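# Close the refrigerator door fully and gently

## Task

Get the refrigerator door completely closed. The door must stay shut by itself at the end, not because the robot is holding it. It fails if the door is swung open or closed violently, if any object drops a long way, or if the robot tips over or is left leaning.

## Robot and tools

Robot: a Hello Robot Stretch 4, about 1.6 m tall. It has an omni-wheel base (rim within 0.23 m of the base origin), a lift on a mast, one arm that telescopes forward, a three-joint wrist and a two-finger gripper. There is one arm, so every call carries at most one action.

Frames: the base frame sits on the floor under the base centre, x forward, y left, z up. hand_pose is reported in it (a point between the open fingertips; the printed value may be slightly wrong). The odometry frame is the base frame as it was when the scene began. base_odometry counts wheel turns only, so slipping looks like travel; heading runs -3.142 to 3.142, positive to the left.

execute_actions: argument "actions" is a list holding one action or none (none just reports state and images). An action may contain "base", "joints", or both, plus optional "pace" and "contact_limits"; or it may be {"end_of_arm": "enable_torque"} alone, which re-powers wrist or gripper motors that shut off. Motions in one action start together and may finish separately.
- "base" holds exactly one relative move from where the base last reported itself: {"translate_m": d} straight, forward positive, -2 to 2 m; {"strafe_m": d} sideways, left positive, -2 to 2 m; {"rotate_rad": d} turn in place, counter-clockwise positive, -3.2 to 3.2 rad.
- "joints" is one object keyed by joint name, each value an absolute target: lift_m 0 to 1.2 m; arm_m 0 to 0.55 m extension; wrist_yaw_rad -1.134 to 4.276 (0 points forward, positive turns left, 3.14 tucked back, above 3.4 the arm may obstruct); wrist_pitch_rad -1.117 to 4.259 (0 level, 1.57 pointing down); wrist_roll_rad -1.117 to 4.259 (0 fingers level, positive is clockwise viewed from behind); gripper_m -0.038 to 0.141 m fingertip gap (negative means squeezing fingers together). Done tolerances: lift and arm ±0.004, yaw and roll ±0.02, pitch ±0.05, gripper ±0.004. A joint target outside its range is clipped and reported; any other bad value or unknown key rejects the whole call.
- "pace": "slow", "default", "fast" or "max"; base top speeds 0.1/0.3/0.4/0.6 m/s and 1/2/3/4 rad/s, further limited when lift_m is above 0.2 (down to 0.3 m/s and 1 rad/s at 1.2). Actions last at most 15 s.
- "contact_limits": only {"arm_m": v}, v from 0 (gentlest) to 0.75 (firmest), default 0.5; the arm stops when it pushes harder than that.
- "cameras": list of head_camera, head_left_camera, head_right_camera, wrist_camera or "all"; omitted/null means all, [] means none.
A part left out of an action may still be driving toward its earlier target.

wait: {"seconds": 0 to 10}; commands nothing, returns state and images.
zoom_image: {"camera": name, "region": [x0, y0, x1, y1]} in pixels of that camera's latest full image, origin top-left, at most 504 by 504.
finished_scene: {"scene": n} with n 1 or 2; ends the scene irreversibly and reports success. Call it only when the door is shut and will stay shut. Replying with no tool call ends everything.

Cameras: head_camera (420x560) looks forward and down from the mast top; turn the base to aim it. head_left_camera and head_right_camera are fisheyes (420x672) beside it, looking more steeply down and showing the base and arm. wrist_camera (616x392) looks along the fingers, tips near the bottom of its image.

Result lines: base_status and joint_status tell how each motion ended: "done"; "off_target" (stopped short, may still push); "contact_stop_at_<key>" (hit something; that part holds where it stopped, but lift, arm or wheels may go slack); "limit_stop_at_<name>" (built-in limit); "limit_stop_at_own_body" (about to hit itself, likely with gripper pitched up below -0.2 and rolled below -0.4 or above 4); "limit_stop_at_tilt" (leaning over 6 degrees; lift, arm, wheels go slack); "torque_fault" (a wrist/gripper motor overloaded and went limp; send enable_torque). After a stop, later movement calls in the same reply are skipped. on_its_own lists things you did not command; "held at" there is the held target, not the actual position. lidar_m gives 12 distances in 30-degree sectors counter-clockwise from straight ahead (4th left, 7th behind, 10th right); "-" means nothing seen or closer than 0.25 m. wrist_depth_mm is a 7x7 grid of depths in mm (100 to 2000). turned_by_wheels vs turned_by_imu differing by over about 0.1 rad signals a collision or slip. base_tilt is in degrees (forward, right positive). motor_effort is percent of maximum with the peak of the last action in brackets; readings are noisy and offset a few points.

Useful start: send lift_m 0.4 with wrist_yaw_rad 0 in one action to unfold the wrist. Push the door with a light arm contact limit and a moderate pace so it swings closed without banging. Avoid pressing the gripper into surfaces (torque faults), shoving hard with a high raised gripper (tipping), knocking items off shelves, and driving the base into the fridge or door. Loose objects may occasionally get nudged by outside forces. Fewer and shorter robot motions are better.

Each tool is called after "Emit:" as name([rows], argument=value, ...), one row to a line, values as JSON.

## Session

Emit:
execute_actions(actions=[])

Scene clock: 0.00 s.
base_odometry: x=+0.000 y=+0.000 heading=+0.000 (m, m, rad; odometry frame)
turned_by_wheels: +0.000 (rad since the last result)
turned_by_imu: +0.000 (rad since the last result)
base_tilt: forward=-0.1 right=-1.0 (deg)
lidar_m: 1.02 0.90 0.82 2.64 3.11 1.00 1.05 1.22 1.04 1.06 1.17 1.02
base_status: not commanded
joint_positions: lift_m=+0.153 arm_m=+0.001 wrist_yaw_rad=+3.081 wrist_pitch_rad=+0.020 wrist_roll_rad=+0.011 gripper_m=+0.057
joint_status: not commanded
motor_effort: lift_m=+19 arm_m=+0 wrist_yaw_rad=+0 wrist_pitch_rad=-7 wrist_roll_rad=+2 gripper_m=+0 wheel_0=+0 wheel_1=+0 wheel_2=+0 (%)
hand_pose: x=-0.1109 y=+0.1046 z=+0.3251 quat_wxyz=(+0.030, -0.010, +0.006, +0.999) (m; base frame)
wrist_depth_mm: - 137 1182 1138 - - - / - 137 1160 1138 - - - / 107 138 1160 1138 - - - / 134 150 1205 1160 - - - / 1308 1281 1182 1160 1808 1983 1921 / 1160 1160 193 1160 204 1118 1098 / 809 788 842 109 831 768 778
pictures: head_camera, head_left_camera, head_right_camera, wrist_camera
Images, in order (width x height): head_camera 420x560, head_left_camera 420x672, head_right_camera 420x672, wrist_camera 616x392.

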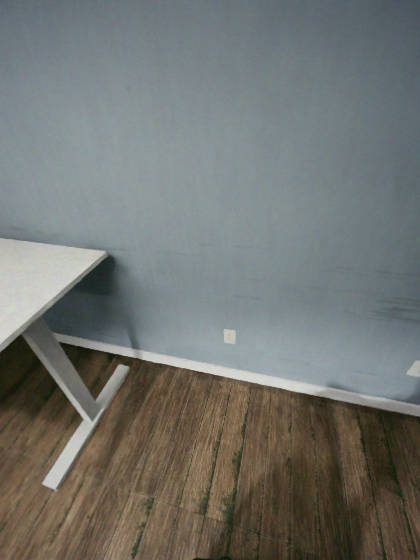

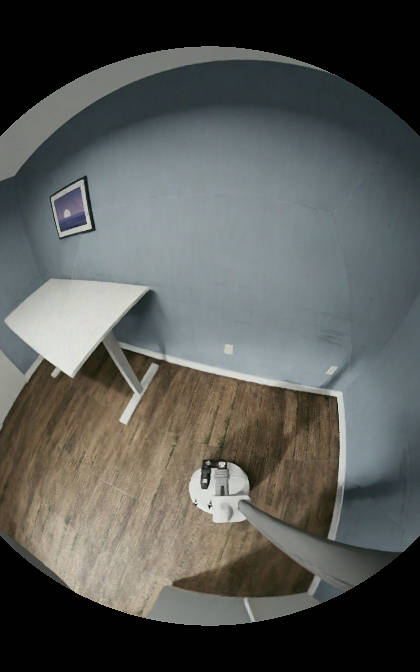

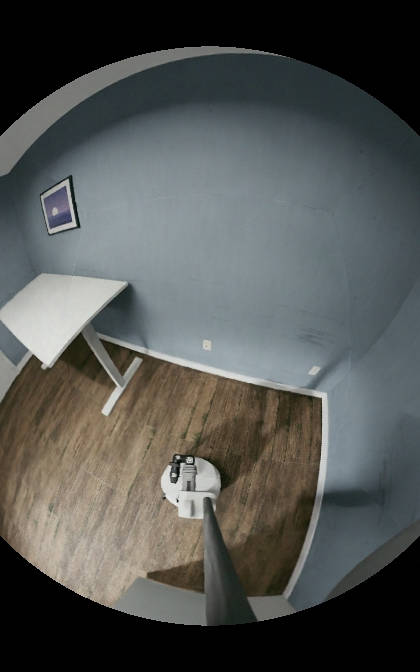

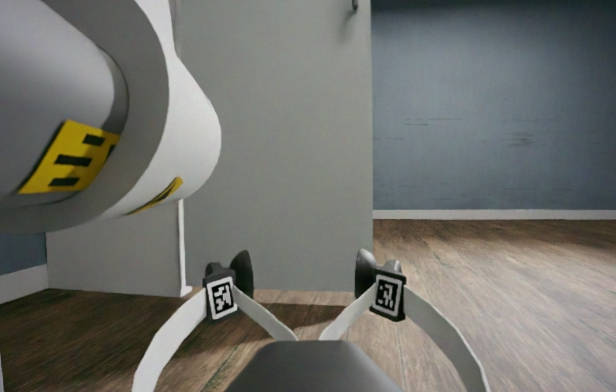

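Emit:
execute_actions([
  {"base":{"rotate_rad":3.0}},
])

Scene clock: 5.13 s.
base_odometry: x=+0.000 y=+0.000 heading=+3.000 (m, m, rad; odometry frame)
turned_by_wheels: +3.000 (rad since the last result)
turned_by_imu: +2.943 (rad since the last result)
base_tilt: forward=-0.1 right=-0.9 (deg)
lidar_m: 0.98 1.11 1.07 1.05 1.14 1.04 1.03 0.99 0.82 1.73 2.88 3.74
base_status: done
joint_positions: lift_m=+0.153 arm_m=+0.001 wrist_yaw_rad=+3.081 wrist_pitch_rad=+0.020 wrist_roll_rad=+0.011 gripper_m=+0.057
joint_status: not commanded
motor_effort: lift_m=+19(19) arm_m=-1(1) wrist_yaw_rad=+0(0) wrist_pitch_rad=-6(6) wrist_roll_rad=+2(2) gripper_m=-2(2) wheel_0=-1(5) wheel_1=+0(6) wheel_2=+0(7) (%)
hand_pose: x=-0.1109 y=+0.1046 z=+0.3251 quat_wxyz=(+0.030, -0.010, +0.006, +0.999) (m; base frame)
wrist_depth_mm: - 137 1138 1118 1118 1118 1138 / - 138 1138 1138 1138 1138 1118 / 107 138 1138 1160 1138 1118 1160 / 134 150 1160 1160 1160 1138 1160 / 1182 1182 1160 1160 1160 1160 1160 / 1160 1160 193 1160 204 1098 1078 / 809 788 842 109 831 778 778
pictures: head_camera, head_left_camera, head_right_camera, wrist_camera
camera_calibration (this result's frames):
wrist_camera: T_world_to_cam=[[0.101982, 0.994303, -0.0310157, -0.0836597], [0.0599842, -0.0372679, -0.997503, 0.382007], [-0.992976, 0.0998665, -0.063443, 0.125981], [0, 0, 0, 1]] pos_world=[0.110713, 0.0848384, 0.386451]
Images, in order (width x height): head_camera 420x560, head_left_camera 420x672, head_right_camera 420x672, wrist_camera 616x392.

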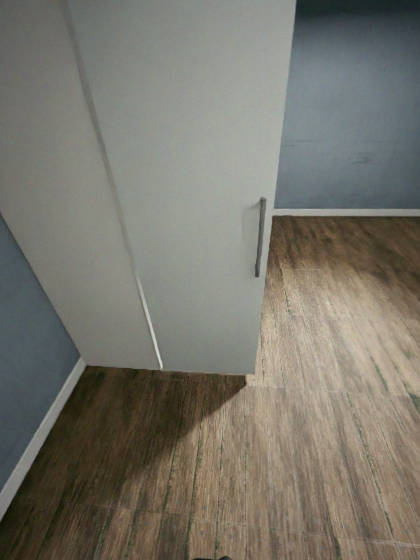

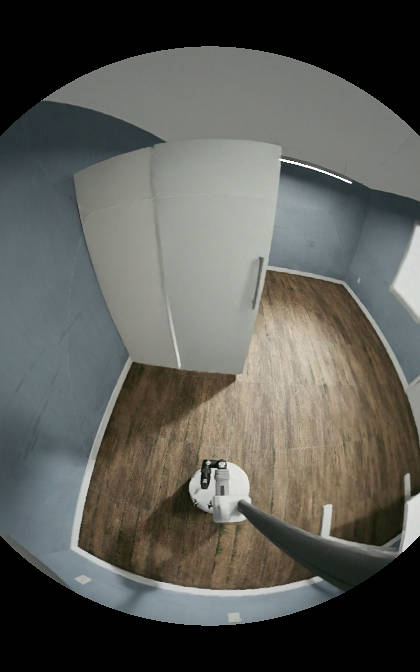

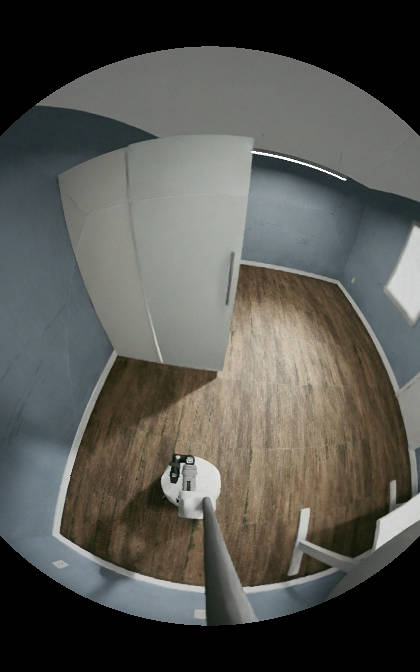

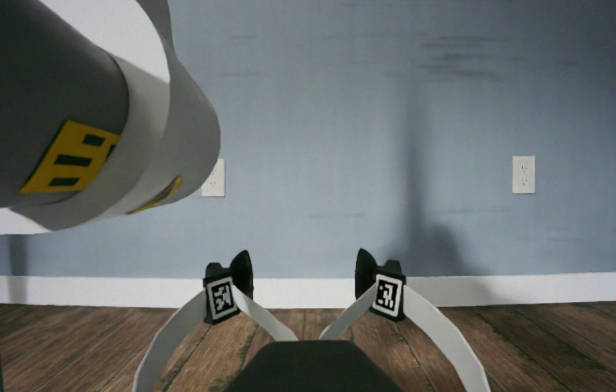

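Emit:
execute_actions([
  {"base":{"strafe_m":-0.75},"pace":"fast"},
], cameras=[])

Emit:
execute_actions([
  {"base":{"translate_m":1.5},"pace":"fast"},
], cameras=[])

Emit:
execute_actions([
  {"base":{"rotate_rad":1.7},"pace":"fast"},
])

Scene clock: 15.73 s.
base_odometry: x=+0.106 y=+0.743 heading=+3.000 (m, m, rad; odometry frame)
turned_by_wheels: +0.000 (rad since the last result)
turned_by_imu: +0.003 (rad since the last result)
base_tilt: forward=+0.0 right=-1.0 (deg)
lidar_m: 3.58 1.12 1.55 1.78 1.44 1.14 0.31 0.32 0.48 1.87 2.05 3.15
base_status: done
joint_positions: lift_m=+0.153 arm_m=+0.001 wrist_yaw_rad=+3.081 wrist_pitch_rad=+0.020 wrist_roll_rad=+0.011 gripper_m=+0.057
joint_status: not commanded
motor_effort: lift_m=+19(19) arm_m=-1(1) wrist_yaw_rad=+0(0) wrist_pitch_rad=-6(6) wrist_roll_rad=+2(1) gripper_m=-2(0) wheel_0=-2(12) wheel_1=+2(11) wheel_2=+0(1) (%)
hand_pose: x=-0.1109 y=+0.1046 z=+0.3251 quat_wxyz=(+0.030, -0.010, +0.006, +0.999) (m; base frame)
wrist_depth_mm: - 137 1205 1205 1229 1229 1229 / - 138 1255 1229 1229 1205 1229 / 107 138 1255 1255 1255 1255 1229 / 134 151 1255 1255 1229 1229 1229 / 1281 1255 1281 1255 1255 1255 1229 / 1138 1160 193 1160 204 1118 1098 / 809 768 798 109 842 768 788
pictures: none
No camera images: the call's "cameras" was empty. Leave "cameras" out to get every camera's image.

Scene clock: 20.77 s.
base_odometry: x=-1.379 y=+0.954 heading=+3.000 (m, m, rad; odometry frame)
turned_by_wheels: +0.000 (rad since the last result)
turned_by_imu: +0.004 (rad since the last result)
base_tilt: forward=-0.1 right=-1.0 (deg)
lidar_m: 2.12 2.07 1.63 1.00 0.62 2.65 2.14 1.98 2.14 2.07 2.27 2.15
base_status: done
joint_positions: lift_m=+0.153 arm_m=+0.001 wrist_yaw_rad=+3.081 wrist_pitch_rad=+0.020 wrist_roll_rad=+0.011 gripper_m=+0.057
joint_status: not commanded
motor_effort: lift_m=+19(19) arm_m=-1(0) wrist_yaw_rad=+0(0) wrist_pitch_rad=-6(7) wrist_roll_rad=+2(1) gripper_m=-4(2) wheel_0=+0(7) wheel_1=-1(6) wheel_2=+0(12) (%)
hand_pose: x=-0.1109 y=+0.1046 z=+0.3251 quat_wxyz=(+0.030, -0.010, +0.006, +0.999) (m; base frame)
wrist_depth_mm: - 137 - - - - 539 / - 138 - - - - 544 / 107 138 - - - - 549 / 134 150 - - - - 554 / 1808 - - - - 1863 554 / 1138 1160 193 1182 203 1118 564 / 798 788 842 108 842 723 564
pictures: none
No camera images: the call's "cameras" was empty. Leave "cameras" out to get every camera's image.

Scene clock: 22.57 s.
base_odometry: x=-1.379 y=+0.954 heading=-1.583 (m, m, rad; odometry frame)
turned_by_wheels: +1.700 (rad since the last result)
turned_by_imu: +1.668 (rad since the last result)
base_tilt: forward=+0.0 right=-1.0 (deg)
lidar_m: 0.93 0.62 2.58 1.82 2.12 2.09 2.14 2.46 2.12 2.12 1.88 1.04
base_status: done
joint_positions: lift_m=+0.153 arm_m=+0.001 wrist_yaw_rad=+3.081 wrist_pitch_rad=+0.020 wrist_roll_rad=+0.011 gripper_m=+0.057
joint_status: not commanded
motor_effort: lift_m=+19(19) arm_m=-1(1) wrist_yaw_rad=+0(0) wrist_pitch_rad=-7(6) wrist_roll_rad=+2(1) gripper_m=-4(5) wheel_0=-1(11) wheel_1=+0(7) wheel_2=+1(9) (%)
hand_pose: x=-0.1109 y=+0.1046 z=+0.3251 quat_wxyz=(+0.030, -0.010, +0.006, +0.999) (m; base frame)
wrist_depth_mm: - 137 - - - - 1983 / - 138 - - - - - / 107 138 - - - - - / 134 150 - - - - - / 1808 - - - - 1921 1921 / 1160 1138 193 1160 204 1138 1078 / 809 788 842 109 831 778 778
pictures: head_camera, head_left_camera, head_right_camera, wrist_camera
camera_calibration (this result's frames):
wrist_camera: T_world_to_cam=[[0.101981, 0.994303, -0.031016, -0.0836604], [0.0599843, -0.0372682, -0.997503, 0.382006], [-0.992976, 0.099866, -0.0634432, 0.125989], [0, 0, 0, 1]] pos_world=[0.110721, 0.0848384, 0.386451]
Images, in order (width x height): head_camera 420x560, head_left_camera 420x672, head_right_camera 420x672, wrist_camera 616x392.

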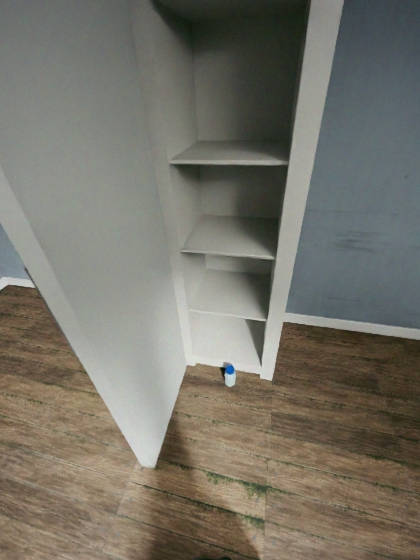

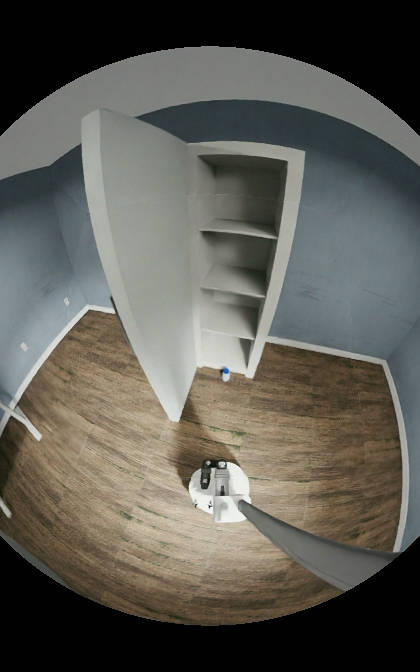

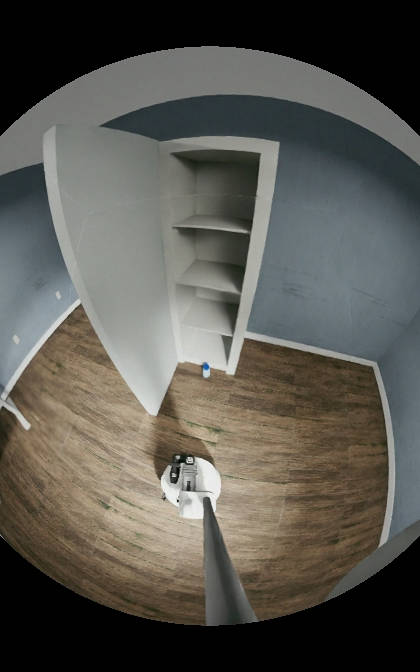

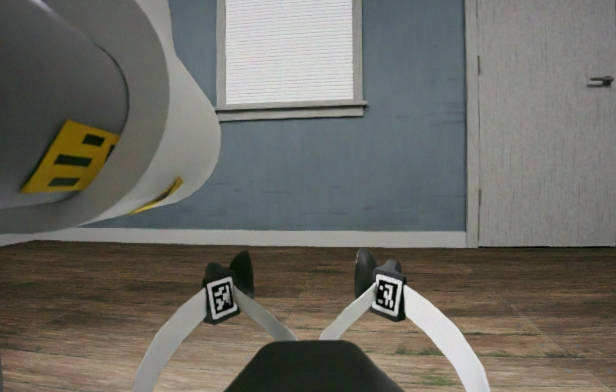

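Emit:
execute_actions([
  {"joints":{"lift_m":0.4,"wrist_yaw_rad":0,"gripper_m":0.12},"pace":"fast"},
], cameras=[])

Emit:
execute_actions([
  {"joints":{"lift_m":0.1,"wrist_pitch_rad":0.7},"pace":"fast"},
])

Scene clock: 31.70 s.
base_odometry: x=-1.379 y=+0.954 heading=-1.583 (m, m, rad; odometry frame)
turned_by_wheels: +0.000 (rad since the last result)
turned_by_imu: +0.002 (rad since the last result)
base_tilt: forward=-0.1 right=-0.9 (deg)
lidar_m: 0.93 0.59 2.60 1.83 2.11 2.10 2.13 2.45 2.12 2.12 1.89 1.04
base_status: not commanded
joint_positions: lift_m=+0.400 arm_m=+0.001 wrist_yaw_rad=+0.001 wrist_pitch_rad=+0.020 wrist_roll_rad=+0.011 gripper_m=+0.120
joint_status: all done
motor_effort: lift_m=+22(23) arm_m=-1(1) wrist_yaw_rad=-2(7) wrist_pitch_rad=-6(7) wrist_roll_rad=+2(1) gripper_m=-3(2) wheel_0=-1(1) wheel_1=+1(1) wheel_2=+1(1) (%)
hand_pose: x=+0.4602 y=-0.0873 z=+0.5721 quat_wxyz=(+1.000, +0.005, +0.010, +0.000) (m; base frame)
wrist_depth_mm: 549 732 1042 1255 1205 1281 1255 / 554 741 976 1118 917 1281 1229 / 544 741 1042 1308 1229 1281 1205 / 544 732 991 1308 960 1281 1229 / 544 707 1042 1308 831 1281 1255 / 554 668 931 1308 809 1308 1281 / 549 691 960 108 842 1255 1229
pictures: none
No camera images: the call's "cameras" was empty. Leave "cameras" out to get every camera's image.

Scene clock: 33.53 s.
base_odometry: x=-1.379 y=+0.954 heading=-1.583 (m, m, rad; odometry frame)
turned_by_wheels: +0.000 (rad since the last result)
turned_by_imu: +0.001 (rad since the last result)
base_tilt: forward=-0.1 right=-0.9 (deg)
lidar_m: 0.95 0.60 2.61 1.79 2.12 2.12 2.14 2.46 2.12 2.13 1.88 1.04
base_status: not commanded
joint_positions: lift_m=+0.100 arm_m=+0.001 wrist_yaw_rad=+0.000 wrist_pitch_rad=+0.702 wrist_roll_rad=+0.011 gripper_m=+0.120
joint_status: all done
motor_effort: lift_m=+14(18) arm_m=-1(1) wrist_yaw_rad=-1(2) wrist_pitch_rad=-4(4) wrist_roll_rad=+2(2) gripper_m=+2(3) wheel_0=-1(1) wheel_1=+1(1) wheel_2=+1(2) (%)
hand_pose: x=+0.3921 y=-0.0874 z=+0.0923 quat_wxyz=(+0.939, +0.005, +0.344, -0.002) (m; base frame)
wrist_depth_mm: 539 750 809 750 759 866 891 / 580 640 640 634 647 654 661 / 508 512 512 512 517 521 525 / 427 424 424 427 427 430 433 / 359 366 366 368 368 370 368 / 317 309 304 322 306 314 322 / 282 282 289 109 290 283 289
pictures: head_camera, head_left_camera, head_right_camera, wrist_camera
camera_calibration (this result's frames):
wrist_camera: T_world_to_cam=[[-0.0520358, -0.998642, 0.00236064, -0.068128], [-0.676657, 0.0335195, -0.735535, 0.383381], [0.734458, -0.0398715, -0.677482, -0.00296528], [0, 0, 0, 1]] pos_world=[0.25805, -0.0810045, 0.280142]
Images, in order (width x height): head_camera 420x560, head_left_camera 420x672, head_right_camera 420x672, wrist_camera 616x392.

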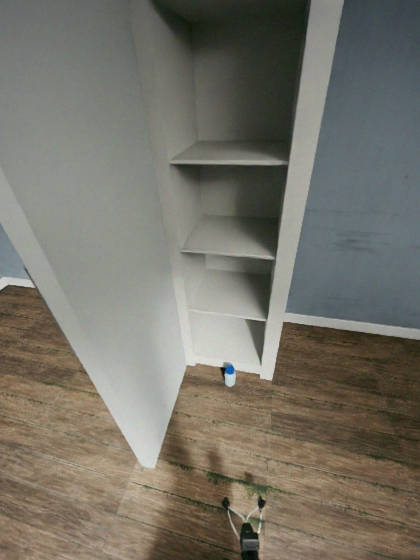

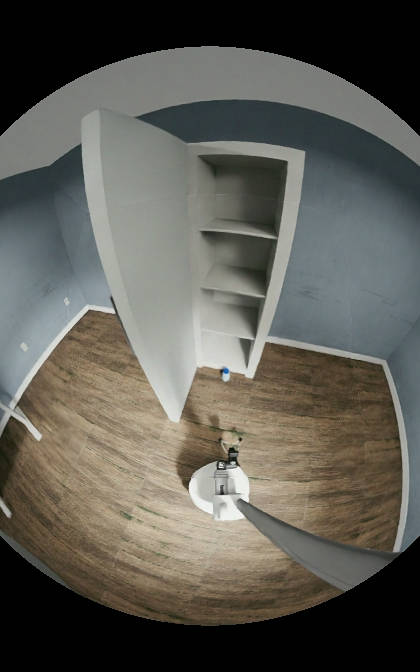

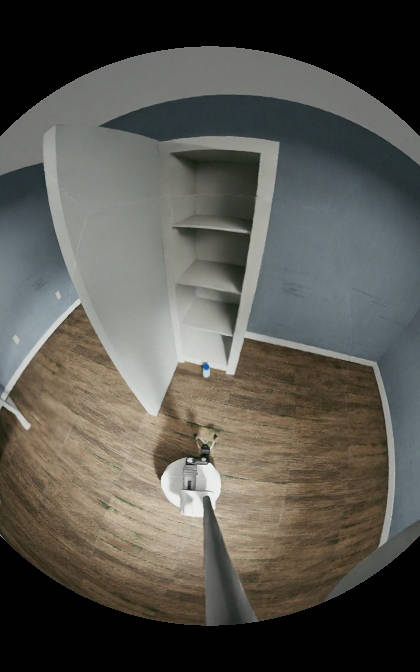

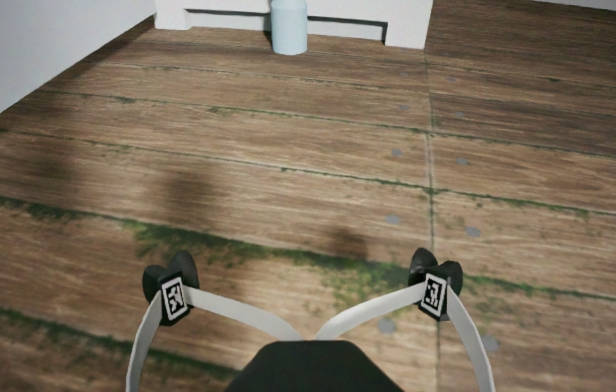

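Emit:
execute_actions([
  {"joints":{"arm_m":0.47}},
], cameras=["wrist_camera","head_camera"])

Scene clock: 40.93 s.
base_odometry: x=-1.379 y=+0.954 heading=-1.583 (m, m, rad; odometry frame)
turned_by_wheels: +0.000 (rad since the last result)
turned_by_imu: +0.002 (rad since the last result)
base_tilt: forward=+0.0 right=-1.1 (deg)
lidar_m: 0.96 0.60 2.60 1.82 2.13 2.09 2.13 2.47 2.12 2.12 1.89 1.06
base_status: not commanded
joint_positions: lift_m=+0.100 arm_m=+0.469 wrist_yaw_rad=+0.000 wrist_pitch_rad=+0.702 wrist_roll_rad=+0.011 gripper_m=+0.120
joint_status: all done
motor_effort: lift_m=+14(14) arm_m=+6(6) wrist_yaw_rad=-1(1) wrist_pitch_rad=-4(4) wrist_roll_rad=+1(1) gripper_m=-1(1) wheel_0=-1(1) wheel_1=+1(0) wheel_2=+1(1) (%)
hand_pose: x=+0.8601 y=-0.0874 z=+0.0923 quat_wxyz=(+0.939, +0.005, +0.344, -0.002) (m; base frame)
wrist_depth_mm: 404 439 466 466 473 421 303 / 433 424 402 329 373 357 330 / 473 484 473 334 404 382 375 / 418 421 424 373 421 413 415 / 355 362 364 366 366 366 366 / 314 306 304 319 306 310 319 / 279 279 287 109 289 282 289
pictures: head_camera, wrist_camera
camera_calibration (this result's frames):
wrist_camera: T_world_to_cam=[[-0.0520247, -0.998643, 0.00236476, -0.0437819], [-0.676715, 0.0335122, -0.735482, 0.700099], [0.734404, -0.0398635, -0.67754, -0.346664], [0, 0, 0, 1]] pos_world=[0.726081, -0.0810036, 0.280135]
Images, in order (width x height): head_camera 420x560, wrist_camera 616x392.

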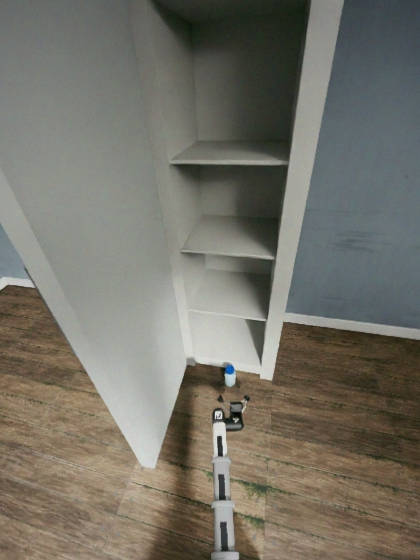

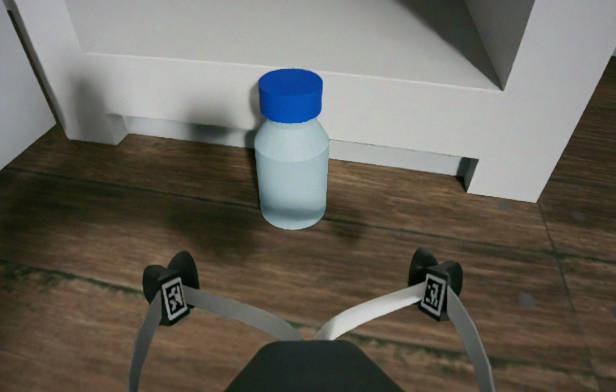

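Emit:
execute_actions([
  {"joints":{"arm_m":0.55},"base":{"translate_m":0.065}},
], cameras=["wrist_camera"])

Scene clock: 45.00 s.
base_odometry: x=-1.380 y=+0.889 heading=-1.583 (m, m, rad; odometry frame)
turned_by_wheels: +0.000 (rad since the last result)
turned_by_imu: +0.002 (rad since the last result)
base_tilt: forward=+0.0 right=-0.9 (deg)
lidar_m: 0.88 0.56 2.59 1.81 2.09 2.18 2.18 2.49 2.14 2.14 1.81 0.98
base_status: done
joint_positions: lift_m=+0.100 arm_m=+0.549 wrist_yaw_rad=+0.000 wrist_pitch_rad=+0.702 wrist_roll_rad=+0.011 gripper_m=+0.120
joint_status: all done
motor_effort: lift_m=+15(15) arm_m=+6(7) wrist_yaw_rad=-1(0) wrist_pitch_rad=-5(4) wrist_roll_rad=+1(2) gripper_m=+0(1) wheel_0=+1(5) wheel_1=+1(5) wheel_2=+1(9) (%)
hand_pose: x=+0.9401 y=-0.0874 z=+0.0923 quat_wxyz=(+0.939, +0.005, +0.344, -0.002) (m; base frame)
wrist_depth_mm: 330 413 466 466 473 455 330 / 327 349 347 349 351 355 319 / 310 300 286 281 281 283 282 / 368 336 309 210 273 256 250 / 359 362 353 204 309 285 277 / 314 307 258 222 304 312 309 / 278 279 281 109 290 282 287
pictures: wrist_camera
camera_calibration (this result's frames):
wrist_camera: T_world_to_cam=[[-0.0521353, -0.998637, 0.0023674, -0.0395387], [-0.676749, 0.0335871, -0.735448, 0.754282], [0.734366, -0.0399449, -0.677578, -0.405412], [0, 0, 0, 1]] pos_world=[0.806119, -0.0810131, 0.280131]
Images, in order (width x height): wrist_camera 616x392.

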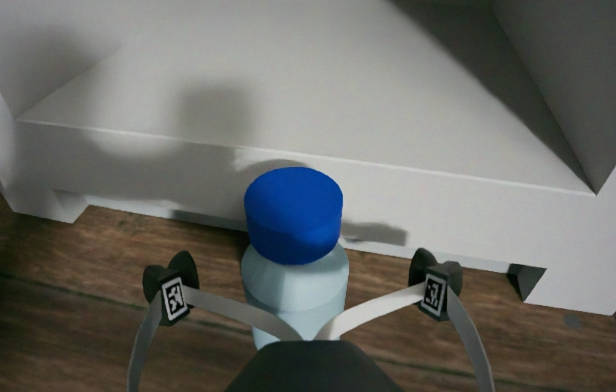

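Emit:
execute_actions([
  {"joints":{"gripper_m":0.0}},
], cameras=["wrist_camera"])

Emit:
execute_actions([
  {"joints":{"lift_m":0.12,"arm_m":0.3}},
], cameras=["wrist_camera","head_camera"])

Scene clock: 51.87 s.
base_odometry: x=-1.380 y=+0.889 heading=-1.583 (m, m, rad; odometry frame)
turned_by_wheels: +0.000 (rad since the last result)
turned_by_imu: +0.002 (rad since the last result)
base_tilt: forward=-0.1 right=-1.0 (deg)
lidar_m: 0.88 0.54 2.57 1.81 2.12 2.15 2.19 2.51 2.12 2.14 1.82 0.98
base_status: not commanded
joint_positions: lift_m=+0.100 arm_m=+0.549 wrist_yaw_rad=+0.000 wrist_pitch_rad=+0.706 wrist_roll_rad=+0.011 gripper_m=+0.001
joint_status: all done
motor_effort: lift_m=+15(15) arm_m=+6(6) wrist_yaw_rad=-1(3) wrist_pitch_rad=-16(16) wrist_roll_rad=+2(1) gripper_m=-23(22) wheel_0=+1(1) wheel_1=+1(1) wheel_2=+0(1) (%)
hand_pose: x=+0.9395 y=-0.0873 z=+0.0914 quat_wxyz=(+0.938, +0.005, +0.346, -0.002) (m; base frame)
wrist_depth_mm: 330 407 452 455 455 439 332 / 325 340 338 342 342 347 315 / 312 296 283 273 274 277 278 / 375 338 310 198 276 257 249 / 355 357 362 191 342 294 278 / 310 310 185 212 189 315 306 / 276 271 278 109 279 278 282
pictures: wrist_camera
camera_calibration (this result's frames):
wrist_camera: T_world_to_cam=[[-0.051808, -0.998654, 0.00257001, -0.0398304], [-0.679607, 0.0333707, -0.732817, 0.755559], [0.731745, -0.0397124, -0.680421, -0.40278], [0, 0, 0, 1]] pos_world=[0.806152, -0.0809857, 0.27973]
Images, in order (width x height): wrist_camera 616x392.

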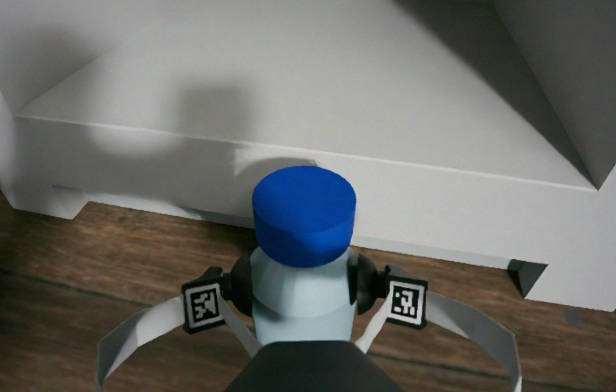

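Scene clock: 53.73 s.
base_odometry: x=-1.380 y=+0.889 heading=-1.583 (m, m, rad; odometry frame)
turned_by_wheels: +0.000 (rad since the last result)
turned_by_imu: +0.001 (rad since the last result)
base_tilt: forward=-0.1 right=-0.9 (deg)
lidar_m: 0.91 0.56 2.58 1.81 2.09 2.17 2.19 2.52 2.14 2.13 1.79 0.98
base_status: not commanded
joint_positions: lift_m=+0.120 arm_m=+0.301 wrist_yaw_rad=+0.000 wrist_pitch_rad=+0.706 wrist_roll_rad=+0.011 gripper_m=+0.001
joint_status: all done
motor_effort: lift_m=+24(26) arm_m=-6(3) wrist_yaw_rad=+0(1) wrist_pitch_rad=-17(17) wrist_roll_rad=+1(2) gripper_m=-23(24) wheel_0=+1(1) wheel_1=+1(2) wheel_2=+1(1) (%)
hand_pose: x=+0.6915 y=-0.0874 z=+0.1105 quat_wxyz=(+0.938, +0.005, +0.346, -0.002) (m; base frame)
wrist_depth_mm: 452 508 508 508 517 410 820 / 462 549 517 496 466 445 683 / 492 530 530 535 525 504 544 / 442 445 445 198 449 452 452 / 379 382 384 191 389 384 387 / 332 330 185 211 189 338 336 / 296 289 300 108 300 298 304
pictures: head_camera, wrist_camera
camera_calibration (this result's frames):
wrist_camera: T_world_to_cam=[[-0.0522498, -0.998631, 0.00260126, -0.0525193], [-0.68003, 0.0336723, -0.73241, 0.601343], [0.73132, -0.0400372, -0.680858, -0.208006], [0, 0, 0, 1]] pos_world=[0.558307, -0.081024, 0.298944]
Images, in order (width x height): head_camera 420x560, wrist_camera 616x392.

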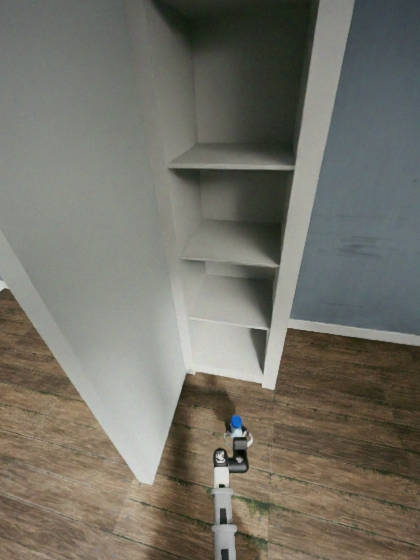

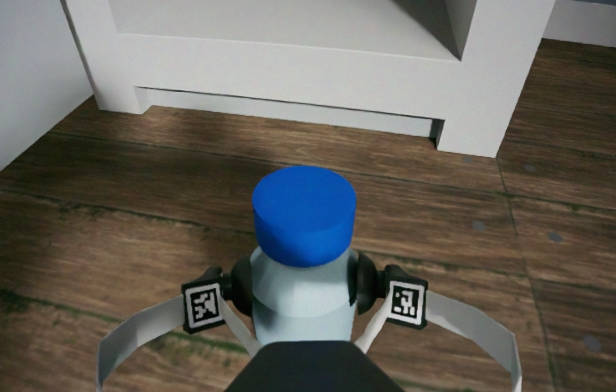

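Emit:
execute_actions([
  {"base":{"rotate_rad":-1.1},"pace":"slow"},
], cameras=[])

Emit:
execute_actions([
  {"joints":{"lift_m":0.101},"pace":"slow"},
], cameras=[])

Emit:
execute_actions([
  {"joints":{"gripper_m":0.13}},
], cameras=["wrist_camera"])

Emit:
execute_actions([
  {"joints":{"arm_m":0.0},"pace":"fast"},
], cameras=["wrist_camera","head_left_camera"])

Scene clock: 62.13 s.
base_odometry: x=-1.380 y=+0.889 heading=-2.683 (m, m, rad; odometry frame)
turned_by_wheels: -1.100 (rad since the last result)
turned_by_imu: -1.077 (rad since the last result)
base_tilt: forward=-0.2 right=-1.0 (deg)
lidar_m: 1.88 0.99 0.99 0.57 2.62 1.83 2.60 2.18 2.13 2.45 2.15 2.13
base_status: done
joint_positions: lift_m=+0.120 arm_m=+0.301 wrist_yaw_rad=+0.000 wrist_pitch_rad=+0.706 wrist_roll_rad=+0.011 gripper_m=+0.001
joint_status: not commanded
motor_effort: lift_m=+24(24) arm_m=-6(6) wrist_yaw_rad=+0(1) wrist_pitch_rad=-17(18) wrist_roll_rad=+1(1) gripper_m=-26(24) wheel_0=+1(3) wheel_1=+1(5) wheel_2=-1(6) (%)
hand_pose: x=+0.6915 y=-0.0874 z=+0.1105 quat_wxyz=(+0.938, +0.005, +0.346, -0.002) (m; base frame)
wrist_depth_mm: 878 854 878 891 878 891 904 / 661 661 661 661 668 676 683 / 535 539 535 530 539 539 544 / 445 442 445 198 449 449 449 / 379 382 382 191 387 387 387 / 330 332 185 211 188 338 336 / 297 290 298 108 298 298 303
pictures: none
No camera images: the call's "cameras" was empty. Leave "cameras" out to get every camera's image.

Scene clock: 63.03 s.
base_odometry: x=-1.380 y=+0.889 heading=-2.683 (m, m, rad; odometry frame)
turned_by_wheels: +0.000 (rad since the last result)
turned_by_imu: +0.000 (rad since the last result)
base_tilt: forward=-0.1 right=-0.9 (deg)
lidar_m: 1.88 0.97 0.98 0.57 2.59 1.83 2.59 2.17 2.11 2.45 2.15 2.14
base_status: not commanded
joint_positions: lift_m=+0.101 arm_m=+0.301 wrist_yaw_rad=+0.000 wrist_pitch_rad=+0.706 wrist_roll_rad=+0.011 gripper_m=+0.001
joint_status: all done
motor_effort: lift_m=+16(23) arm_m=-6(6) wrist_yaw_rad=+0(0) wrist_pitch_rad=-17(17) wrist_roll_rad=+2(1) gripper_m=-21(24) wheel_0=+0(0) wheel_1=+1(1) wheel_2=-1(1) (%)
hand_pose: x=+0.6915 y=-0.0874 z=+0.0923 quat_wxyz=(+0.938, +0.005, +0.346, -0.002) (m; base frame)
wrist_depth_mm: 820 809 831 831 831 831 854 / 627 621 621 627 621 634 647 / 500 500 500 500 504 504 512 / 415 418 418 198 424 424 424 / 355 362 359 191 364 364 362 / 312 312 185 212 189 317 317 / 279 273 281 109 281 281 286
pictures: none
No camera images: the call's "cameras" was empty. Leave "cameras" out to get every camera's image.

Scene clock: 65.23 s.
base_odometry: x=-1.380 y=+0.889 heading=-2.683 (m, m, rad; odometry frame)
turned_by_wheels: +0.000 (rad since the last result)
turned_by_imu: +0.001 (rad since the last result)
base_tilt: forward=-0.1 right=-0.9 (deg)
lidar_m: 1.86 0.97 0.98 0.56 2.63 1.82 2.60 2.19 2.14 2.47 2.12 2.13
base_status: not commanded
joint_positions: lift_m=+0.101 arm_m=+0.301 wrist_yaw_rad=+0.000 wrist_pitch_rad=+0.703 wrist_roll_rad=+0.011 gripper_m=+0.130
joint_status: all done
motor_effort: lift_m=+15(15) arm_m=-6(6) wrist_yaw_rad=+0(0) wrist_pitch_rad=-7(17) wrist_roll_rad=+1(2) gripper_m=-3(22) wheel_0=+1(0) wheel_1=+1(2) wheel_2=-1(1) (%)
hand_pose: x=+0.6922 y=-0.0874 z=+0.0931 quat_wxyz=(+0.939, +0.005, +0.344, -0.002) (m; base frame)
wrist_depth_mm: 831 831 854 854 866 854 878 / 640 634 627 634 634 647 654 / 504 504 512 504 508 512 521 / 421 424 424 211 427 430 433 / 359 362 366 204 364 366 366 / 315 301 304 221 304 312 319 / 282 281 289 108 291 283 289
pictures: wrist_camera
camera_calibration (this result's frames):
wrist_camera: T_world_to_cam=[[-0.0521895, -0.998634, 0.00240964, -0.0524484], [-0.677317, 0.0336239, -0.734923, 0.587348], [0.733838, -0.0399874, -0.678146, -0.222377], [0, 0, 0, 1]] pos_world=[0.558272, -0.081018, 0.280977]
Images, in order (width x height): wrist_camera 616x392.

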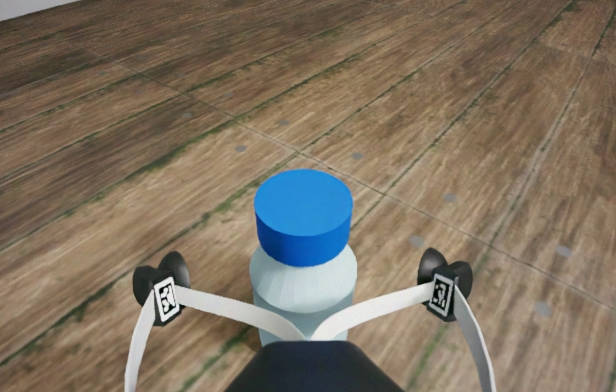

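Scene clock: 66.93 s.
base_odometry: x=-1.380 y=+0.889 heading=-2.683 (m, m, rad; odometry frame)
turned_by_wheels: +0.000 (rad since the last result)
turned_by_imu: +0.001 (rad since the last result)
base_tilt: forward=-0.1 right=-1.1 (deg)
lidar_m: 0.70 0.99 0.99 0.56 2.61 1.83 2.61 2.18 2.12 2.44 2.15 2.14
base_status: not commanded
joint_positions: lift_m=+0.101 arm_m=+0.002 wrist_yaw_rad=+0.000 wrist_pitch_rad=+0.702 wrist_roll_rad=+0.011 gripper_m=+0.130
joint_status: all done
motor_effort: lift_m=+16(15) arm_m=-6(7) wrist_yaw_rad=+0(1) wrist_pitch_rad=-5(7) wrist_roll_rad=+2(2) gripper_m=+0(2) wheel_0=+1(1) wheel_1=+1(1) wheel_2=-1(1) (%)
hand_pose: x=+0.3930 y=-0.0875 z=+0.0932 quat_wxyz=(+0.939, +0.005, +0.344, -0.002) (m; base frame)
wrist_depth_mm: 854 842 854 854 866 866 891 / 647 640 647 469 647 654 661 / 508 508 512 496 517 521 525 / 424 427 427 433 430 433 433 / 364 364 366 370 368 370 368 / 317 304 304 324 307 314 322 / 283 281 291 109 293 283 290
pictures: head_left_camera, wrist_camera
camera_calibration (this result's frames):
wrist_camera: T_world_to_cam=[[-0.0523257, -0.998627, 0.00238685, -0.0680355], [-0.676989, 0.0337154, -0.73522, 0.384697], [0.734131, -0.0400868, -0.677824, -0.00292723], [0, 0, 0, 1]] pos_world=[0.259025, -0.0810297, 0.281015]
Images, in order (width x height): head_left_camera 420x672, wrist_camera 616x392.

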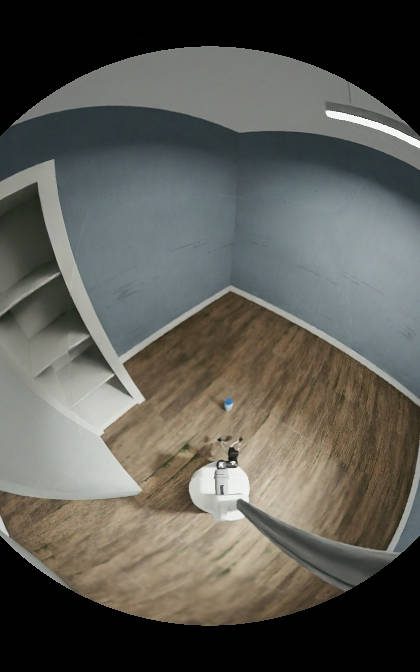

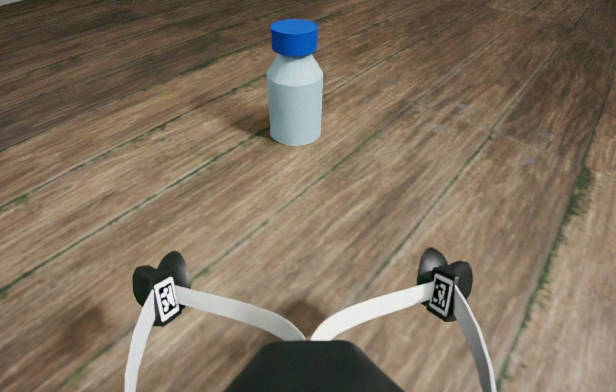

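Emit:
execute_actions([
  {"base":{"rotate_rad":1.1},"joints":{"lift_m":0.4,"wrist_pitch_rad":0,"gripper_m":0.03},"pace":"fast"},
], cameras=[])

Emit:
execute_actions([
  {"base":{"translate_m":-0.1},"joints":{"wrist_yaw_rad":3.1},"pace":"fast"},
], cameras=[])

Emit:
execute_actions([
  {"base":{"strafe_m":0.8},"joints":{"lift_m":0.2},"pace":"fast"},
], cameras=[])

Emit:
execute_actions([
  {"base":{"translate_m":0.8},"pace":"fast"},
], cameras=["head_left_camera","head_right_camera"])

Scene clock: 76.50 s.
base_odometry: x=-1.380 y=+0.889 heading=-1.583 (m, m, rad; odometry frame)
turned_by_wheels: +1.100 (rad since the last result)
turned_by_imu: +1.080 (rad since the last result)
base_tilt: forward=+0.0 right=-1.0 (deg)
lidar_m: 0.90 0.57 2.59 1.81 2.10 2.17 2.20 2.50 2.12 2.14 0.68 0.99
base_status: done
joint_positions: lift_m=+0.400 arm_m=+0.002 wrist_yaw_rad=+0.000 wrist_pitch_rad=+0.003 wrist_roll_rad=+0.011 gripper_m=+0.030
joint_status: all done
motor_effort: lift_m=+22(25) arm_m=-6(6) wrist_yaw_rad=-1(1) wrist_pitch_rad=-7(12) wrist_roll_rad=+2(2) gripper_m=-5(1) wheel_0=+1(8) wheel_1=+1(7) wheel_2=+1(8) (%)
hand_pose: x=+0.4612 y=-0.0874 z=+0.5771 quat_wxyz=(+1.000, +0.005, +0.001, +0.000) (m; base frame)
wrist_depth_mm: 535 715 1008 1205 1138 1205 1182 / 544 707 946 1060 854 1229 1205 / 525 723 1008 1229 1182 1255 1182 / 530 715 1025 1229 1160 1229 1182 / 525 723 904 891 759 1255 1205 / 539 715 191 1229 193 1255 1182 / 535 640 931 109 750 1229 1182
pictures: none
No camera images: the call's "cameras" was empty. Leave "cameras" out to get every camera's image.

Scene clock: 78.87 s.
base_odometry: x=-1.379 y=+0.989 heading=-1.583 (m, m, rad; odometry frame)
turned_by_wheels: +0.000 (rad since the last result)
turned_by_imu: +0.001 (rad since the last result)
base_tilt: forward=+0.0 right=-0.9 (deg)
lidar_m: 0.96 0.66 2.60 1.82 2.11 2.09 2.09 2.40 2.11 2.11 0.71 1.08
base_status: done
joint_positions: lift_m=+0.400 arm_m=+0.002 wrist_yaw_rad=+3.099 wrist_pitch_rad=+0.003 wrist_roll_rad=+0.011 gripper_m=+0.030
joint_status: all done
motor_effort: lift_m=+22(23) arm_m=-6(6) wrist_yaw_rad=+1(6) wrist_pitch_rad=-7(7) wrist_roll_rad=+2(2) gripper_m=+1(4) wheel_0=+2(1) wheel_1=+0(7) wheel_2=-1(9) (%)
hand_pose: x=-0.1119 y=+0.0995 z=+0.5771 quat_wxyz=(+0.021, -0.001, +0.005, +1.000) (m; base frame)
wrist_depth_mm: - 139 - - - - 1921 / - 139 - - - - 1983 / - 139 250 - - - 1983 / 119 141 - - - - 1921 / - - - - - - 1983 / - 1983 191 1661 193 1921 1808 / 1336 1336 1366 108 1366 1281 1308
pictures: none
No camera images: the call's "cameras" was empty. Leave "cameras" out to get every camera's image.

Scene clock: 82.10 s.
base_odometry: x=-0.579 y=+0.980 heading=-1.583 (m, m, rad; odometry frame)
turned_by_wheels: +0.000 (rad since the last result)
turned_by_imu: +0.001 (rad since the last result)
base_tilt: forward=-0.1 right=-1.0 (deg)
lidar_m: 1.84 2.14 1.83 1.02 1.19 1.90 1.85 2.14 2.89 1.46 1.52 0.70
base_status: done
joint_positions: lift_m=+0.200 arm_m=+0.002 wrist_yaw_rad=+3.100 wrist_pitch_rad=+0.003 wrist_roll_rad=+0.011 gripper_m=+0.030
joint_status: all done
motor_effort: lift_m=+15(19) arm_m=-6(6) wrist_yaw_rad=+0(1) wrist_pitch_rad=-7(7) wrist_roll_rad=+2(2) gripper_m=+0(5) wheel_0=+2(11) wheel_1=-2(11) wheel_2=-1(1) (%)
hand_pose: x=-0.1119 y=+0.0994 z=+0.3778 quat_wxyz=(+0.021, -0.001, +0.005, +1.000) (m; base frame)
wrist_depth_mm: - 139 - 1983 1921 1863 1756 / - 139 - - 1921 1863 1808 / - 138 250 - 1921 1863 1808 / 119 141 - - 1983 1863 1808 / 1983 - - - 1921 1863 1808 / 1366 1366 191 1138 193 1308 1281 / 931 917 946 109 917 878 917
pictures: none
No camera images: the call's "cameras" was empty. Leave "cameras" out to get every camera's image.

Scene clock: 85.47 s.
base_odometry: x=-0.588 y=+0.180 heading=-1.583 (m, m, rad; odometry frame)
turned_by_wheels: +0.000 (rad since the last result)
turned_by_imu: +0.002 (rad since the last result)
base_tilt: forward=-0.1 right=-1.0 (deg)
lidar_m: 1.06 1.24 1.63 1.64 1.14 1.65 2.66 3.05 0.36 0.41 0.48 0.88
base_status: done
joint_positions: lift_m=+0.200 arm_m=+0.002 wrist_yaw_rad=+3.100 wrist_pitch_rad=+0.003 wrist_roll_rad=+0.011 gripper_m=+0.030
joint_status: not commanded
motor_effort: lift_m=+15(15) arm_m=-6(6) wrist_yaw_rad=+0(0) wrist_pitch_rad=-7(6) wrist_roll_rad=+2(1) gripper_m=-3(0) wheel_0=-2(9) wheel_1=-1(7) wheel_2=+1(11) (%)
hand_pose: x=-0.1119 y=+0.0994 z=+0.3778 quat_wxyz=(+0.021, -0.001, +0.005, +1.000) (m; base frame)
wrist_depth_mm: - 139 - - - - - / - 139 - - - - 1808 / - 138 250 - - - - / 119 141 - - - - - / 1921 - - - - - - / 1366 1397 191 1160 193 1336 1281 / 931 931 946 108 917 878 917
pictures: head_left_camera, head_right_camera
Images, in order (width x height): head_left_camera 420x672, head_right_camera 420x672.

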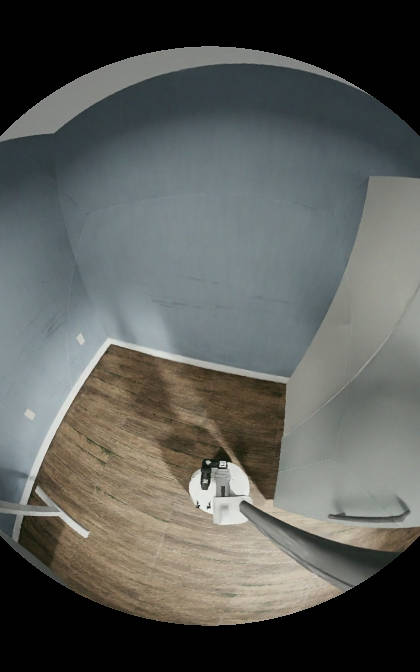

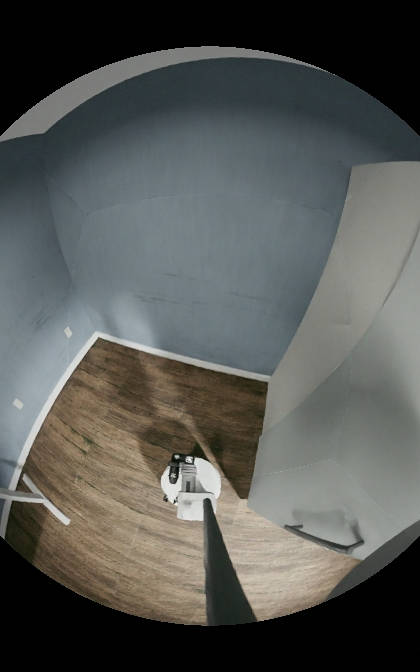

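Emit:
execute_actions([
  {"base":{"strafe_m":-0.45},"pace":"slow"},
], cameras=["head_right_camera"])

Scene clock: 95.50 s.
base_odometry: x=-1.038 y=+0.185 heading=-1.583 (m, m, rad; odometry frame)
turned_by_wheels: +0.000 (rad since the last result)
turned_by_imu: +0.003 (rad since the last result)
base_tilt: forward=-0.2 right=-1.0 (deg)
lidar_m: 0.97 1.11 1.92 1.88 1.58 2.78 2.78 3.11 0.33 0.26 0.25 0.25
base_status: done
joint_positions: lift_m=+0.200 arm_m=+0.002 wrist_yaw_rad=+3.100 wrist_pitch_rad=+0.003 wrist_roll_rad=+0.011 gripper_m=+0.030
joint_status: not commanded
motor_effort: lift_m=+15(15) arm_m=-6(6) wrist_yaw_rad=+0(0) wrist_pitch_rad=-6(7) wrist_roll_rad=+2(2) gripper_m=-3(0) wheel_0=+1(8) wheel_1=-2(9) wheel_2=+1(2) (%)
hand_pose: x=-0.1119 y=+0.0994 z=+0.3778 quat_wxyz=(+0.021, -0.001, +0.005, +1.000) (m; base frame)
wrist_depth_mm: - 139 - - - - - / - 138 - - - - - / - 138 249 - - - - / 119 141 - - - - - / 1863 - - - - - - / 1366 1397 191 1160 193 1336 1281 / 946 931 917 109 931 866 904
pictures: head_right_camera
Images, in order (width x height): head_right_camera 420x672.

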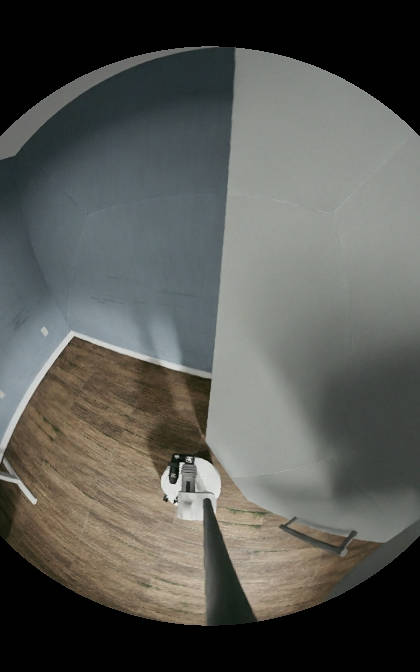

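Door is moving. Continuing.

Emit:
execute_actions([
  {"base":{"strafe_m":-0.5},"pace":"slow"},
], cameras=["head_right_camera","head_camera"])

Scene clock: 103.83 s.
base_odometry: x=-1.538 y=+0.191 heading=-1.583 (m, m, rad; odometry frame)
turned_by_wheels: +0.000 (rad since the last result)
turned_by_imu: +0.003 (rad since the last result)
base_tilt: forward=-0.2 right=-1.0 (deg)
lidar_m: 0.25 0.25 0.43 2.17 2.03 2.92 2.92 2.53 0.66 1.74 0.25 0.25
base_status: done
joint_positions: lift_m=+0.200 arm_m=+0.002 wrist_yaw_rad=+3.100 wrist_pitch_rad=+0.003 wrist_roll_rad=+0.011 gripper_m=+0.030
joint_status: not commanded
motor_effort: lift_m=+15(15) arm_m=-6(6) wrist_yaw_rad=+0(0) wrist_pitch_rad=-7(7) wrist_roll_rad=+2(1) gripper_m=+1(3) wheel_0=+2(3) wheel_1=+0(6) wheel_2=+1(1) (%)
hand_pose: x=-0.1119 y=+0.0994 z=+0.3778 quat_wxyz=(+0.021, -0.001, +0.005, +1.000) (m; base frame)
wrist_depth_mm: - 139 - - - - - / - 138 - - - - - / - 138 250 - - - - / 119 141 - - - - - / 1921 - - - - - - / 1366 1336 191 1160 193 1308 1281 / 946 917 931 108 931 866 917
pictures: head_camera, head_right_camera
Images, in order (width x height): head_camera 420x560, head_right_camera 420x672.

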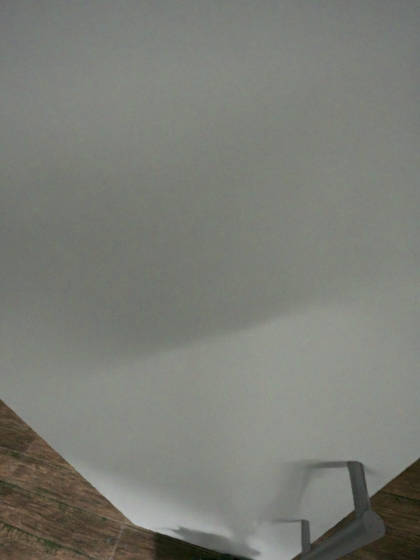

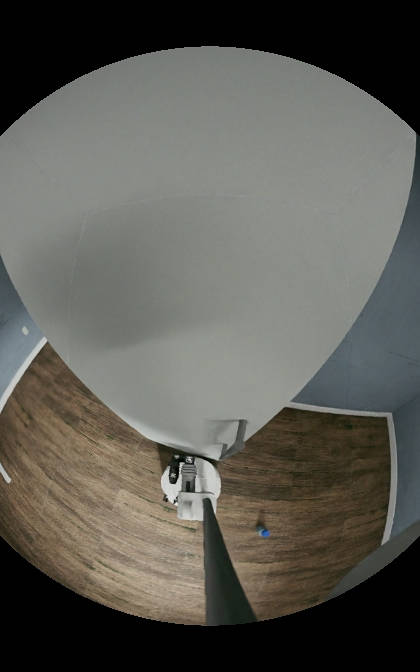

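Emit:
execute_actions([
  {"base":{"translate_m":0.1},"pace":"slow"},
], cameras=["head_right_camera","head_left_camera"])

Scene clock: 108.57 s.
base_odometry: x=-1.536 y=+0.156 heading=-1.592 (m, m, rad; odometry frame)
turned_by_wheels: -0.010 (rad since the last result)
turned_by_imu: -0.027 (rad since the last result)
base_tilt: forward=-0.1 right=-1.0 (deg)
lidar_m: 0.25 0.25 0.40 2.26 2.01 2.92 2.93 2.58 0.67 1.78 0.25 0.25
base_status: translate_m contact_stop (by the wheels' count: +0.035 of +0.100)
joint_positions: lift_m=+0.200 arm_m=+0.002 wrist_yaw_rad=+3.100 wrist_pitch_rad=+0.003 wrist_roll_rad=+0.011 gripper_m=+0.030
joint_status: not commanded
on_its_own: the wheels are slack since a contact_stop
motor_effort: lift_m=+15(15) arm_m=-6(6) wrist_yaw_rad=+0(1) wrist_pitch_rad=-7(7) wrist_roll_rad=+2(2) gripper_m=-3(3) wheel_0=+0(19) wheel_1=+0(15) wheel_2=+0(33) (%)
hand_pose: x=-0.1119 y=+0.0994 z=+0.3777 quat_wxyz=(+0.021, -0.001, +0.005, +1.000) (m; base frame)
wrist_depth_mm: - 139 - - - - - / - 138 - - - - - / - 138 250 - - - - / 119 140 - - - - - / 1983 - - - - - - / 1397 1366 191 1138 194 1308 1308 / 931 917 931 109 931 866 917
pictures: head_left_camera, head_right_camera
Images, in order (width x height): head_left_camera 420x672, head_right_camera 420x672.

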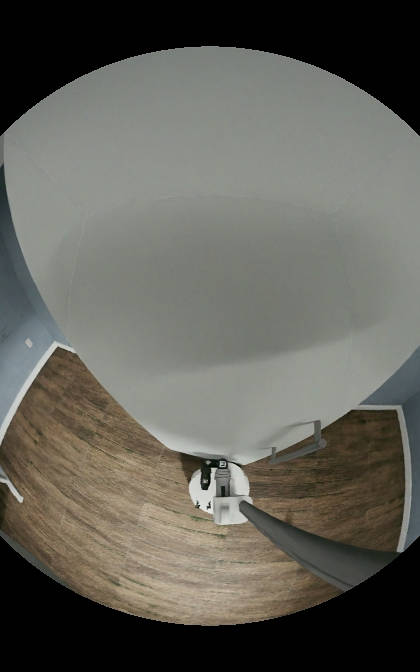

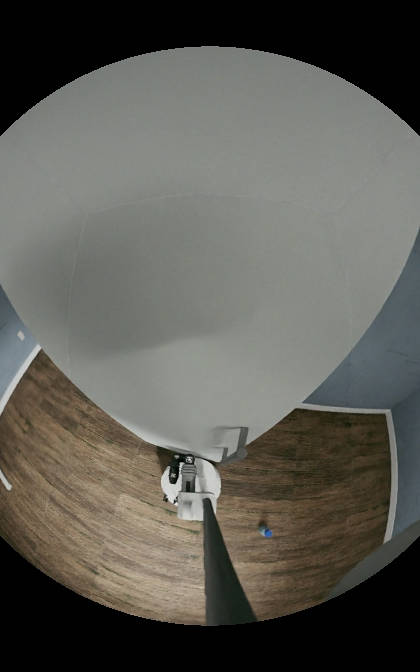

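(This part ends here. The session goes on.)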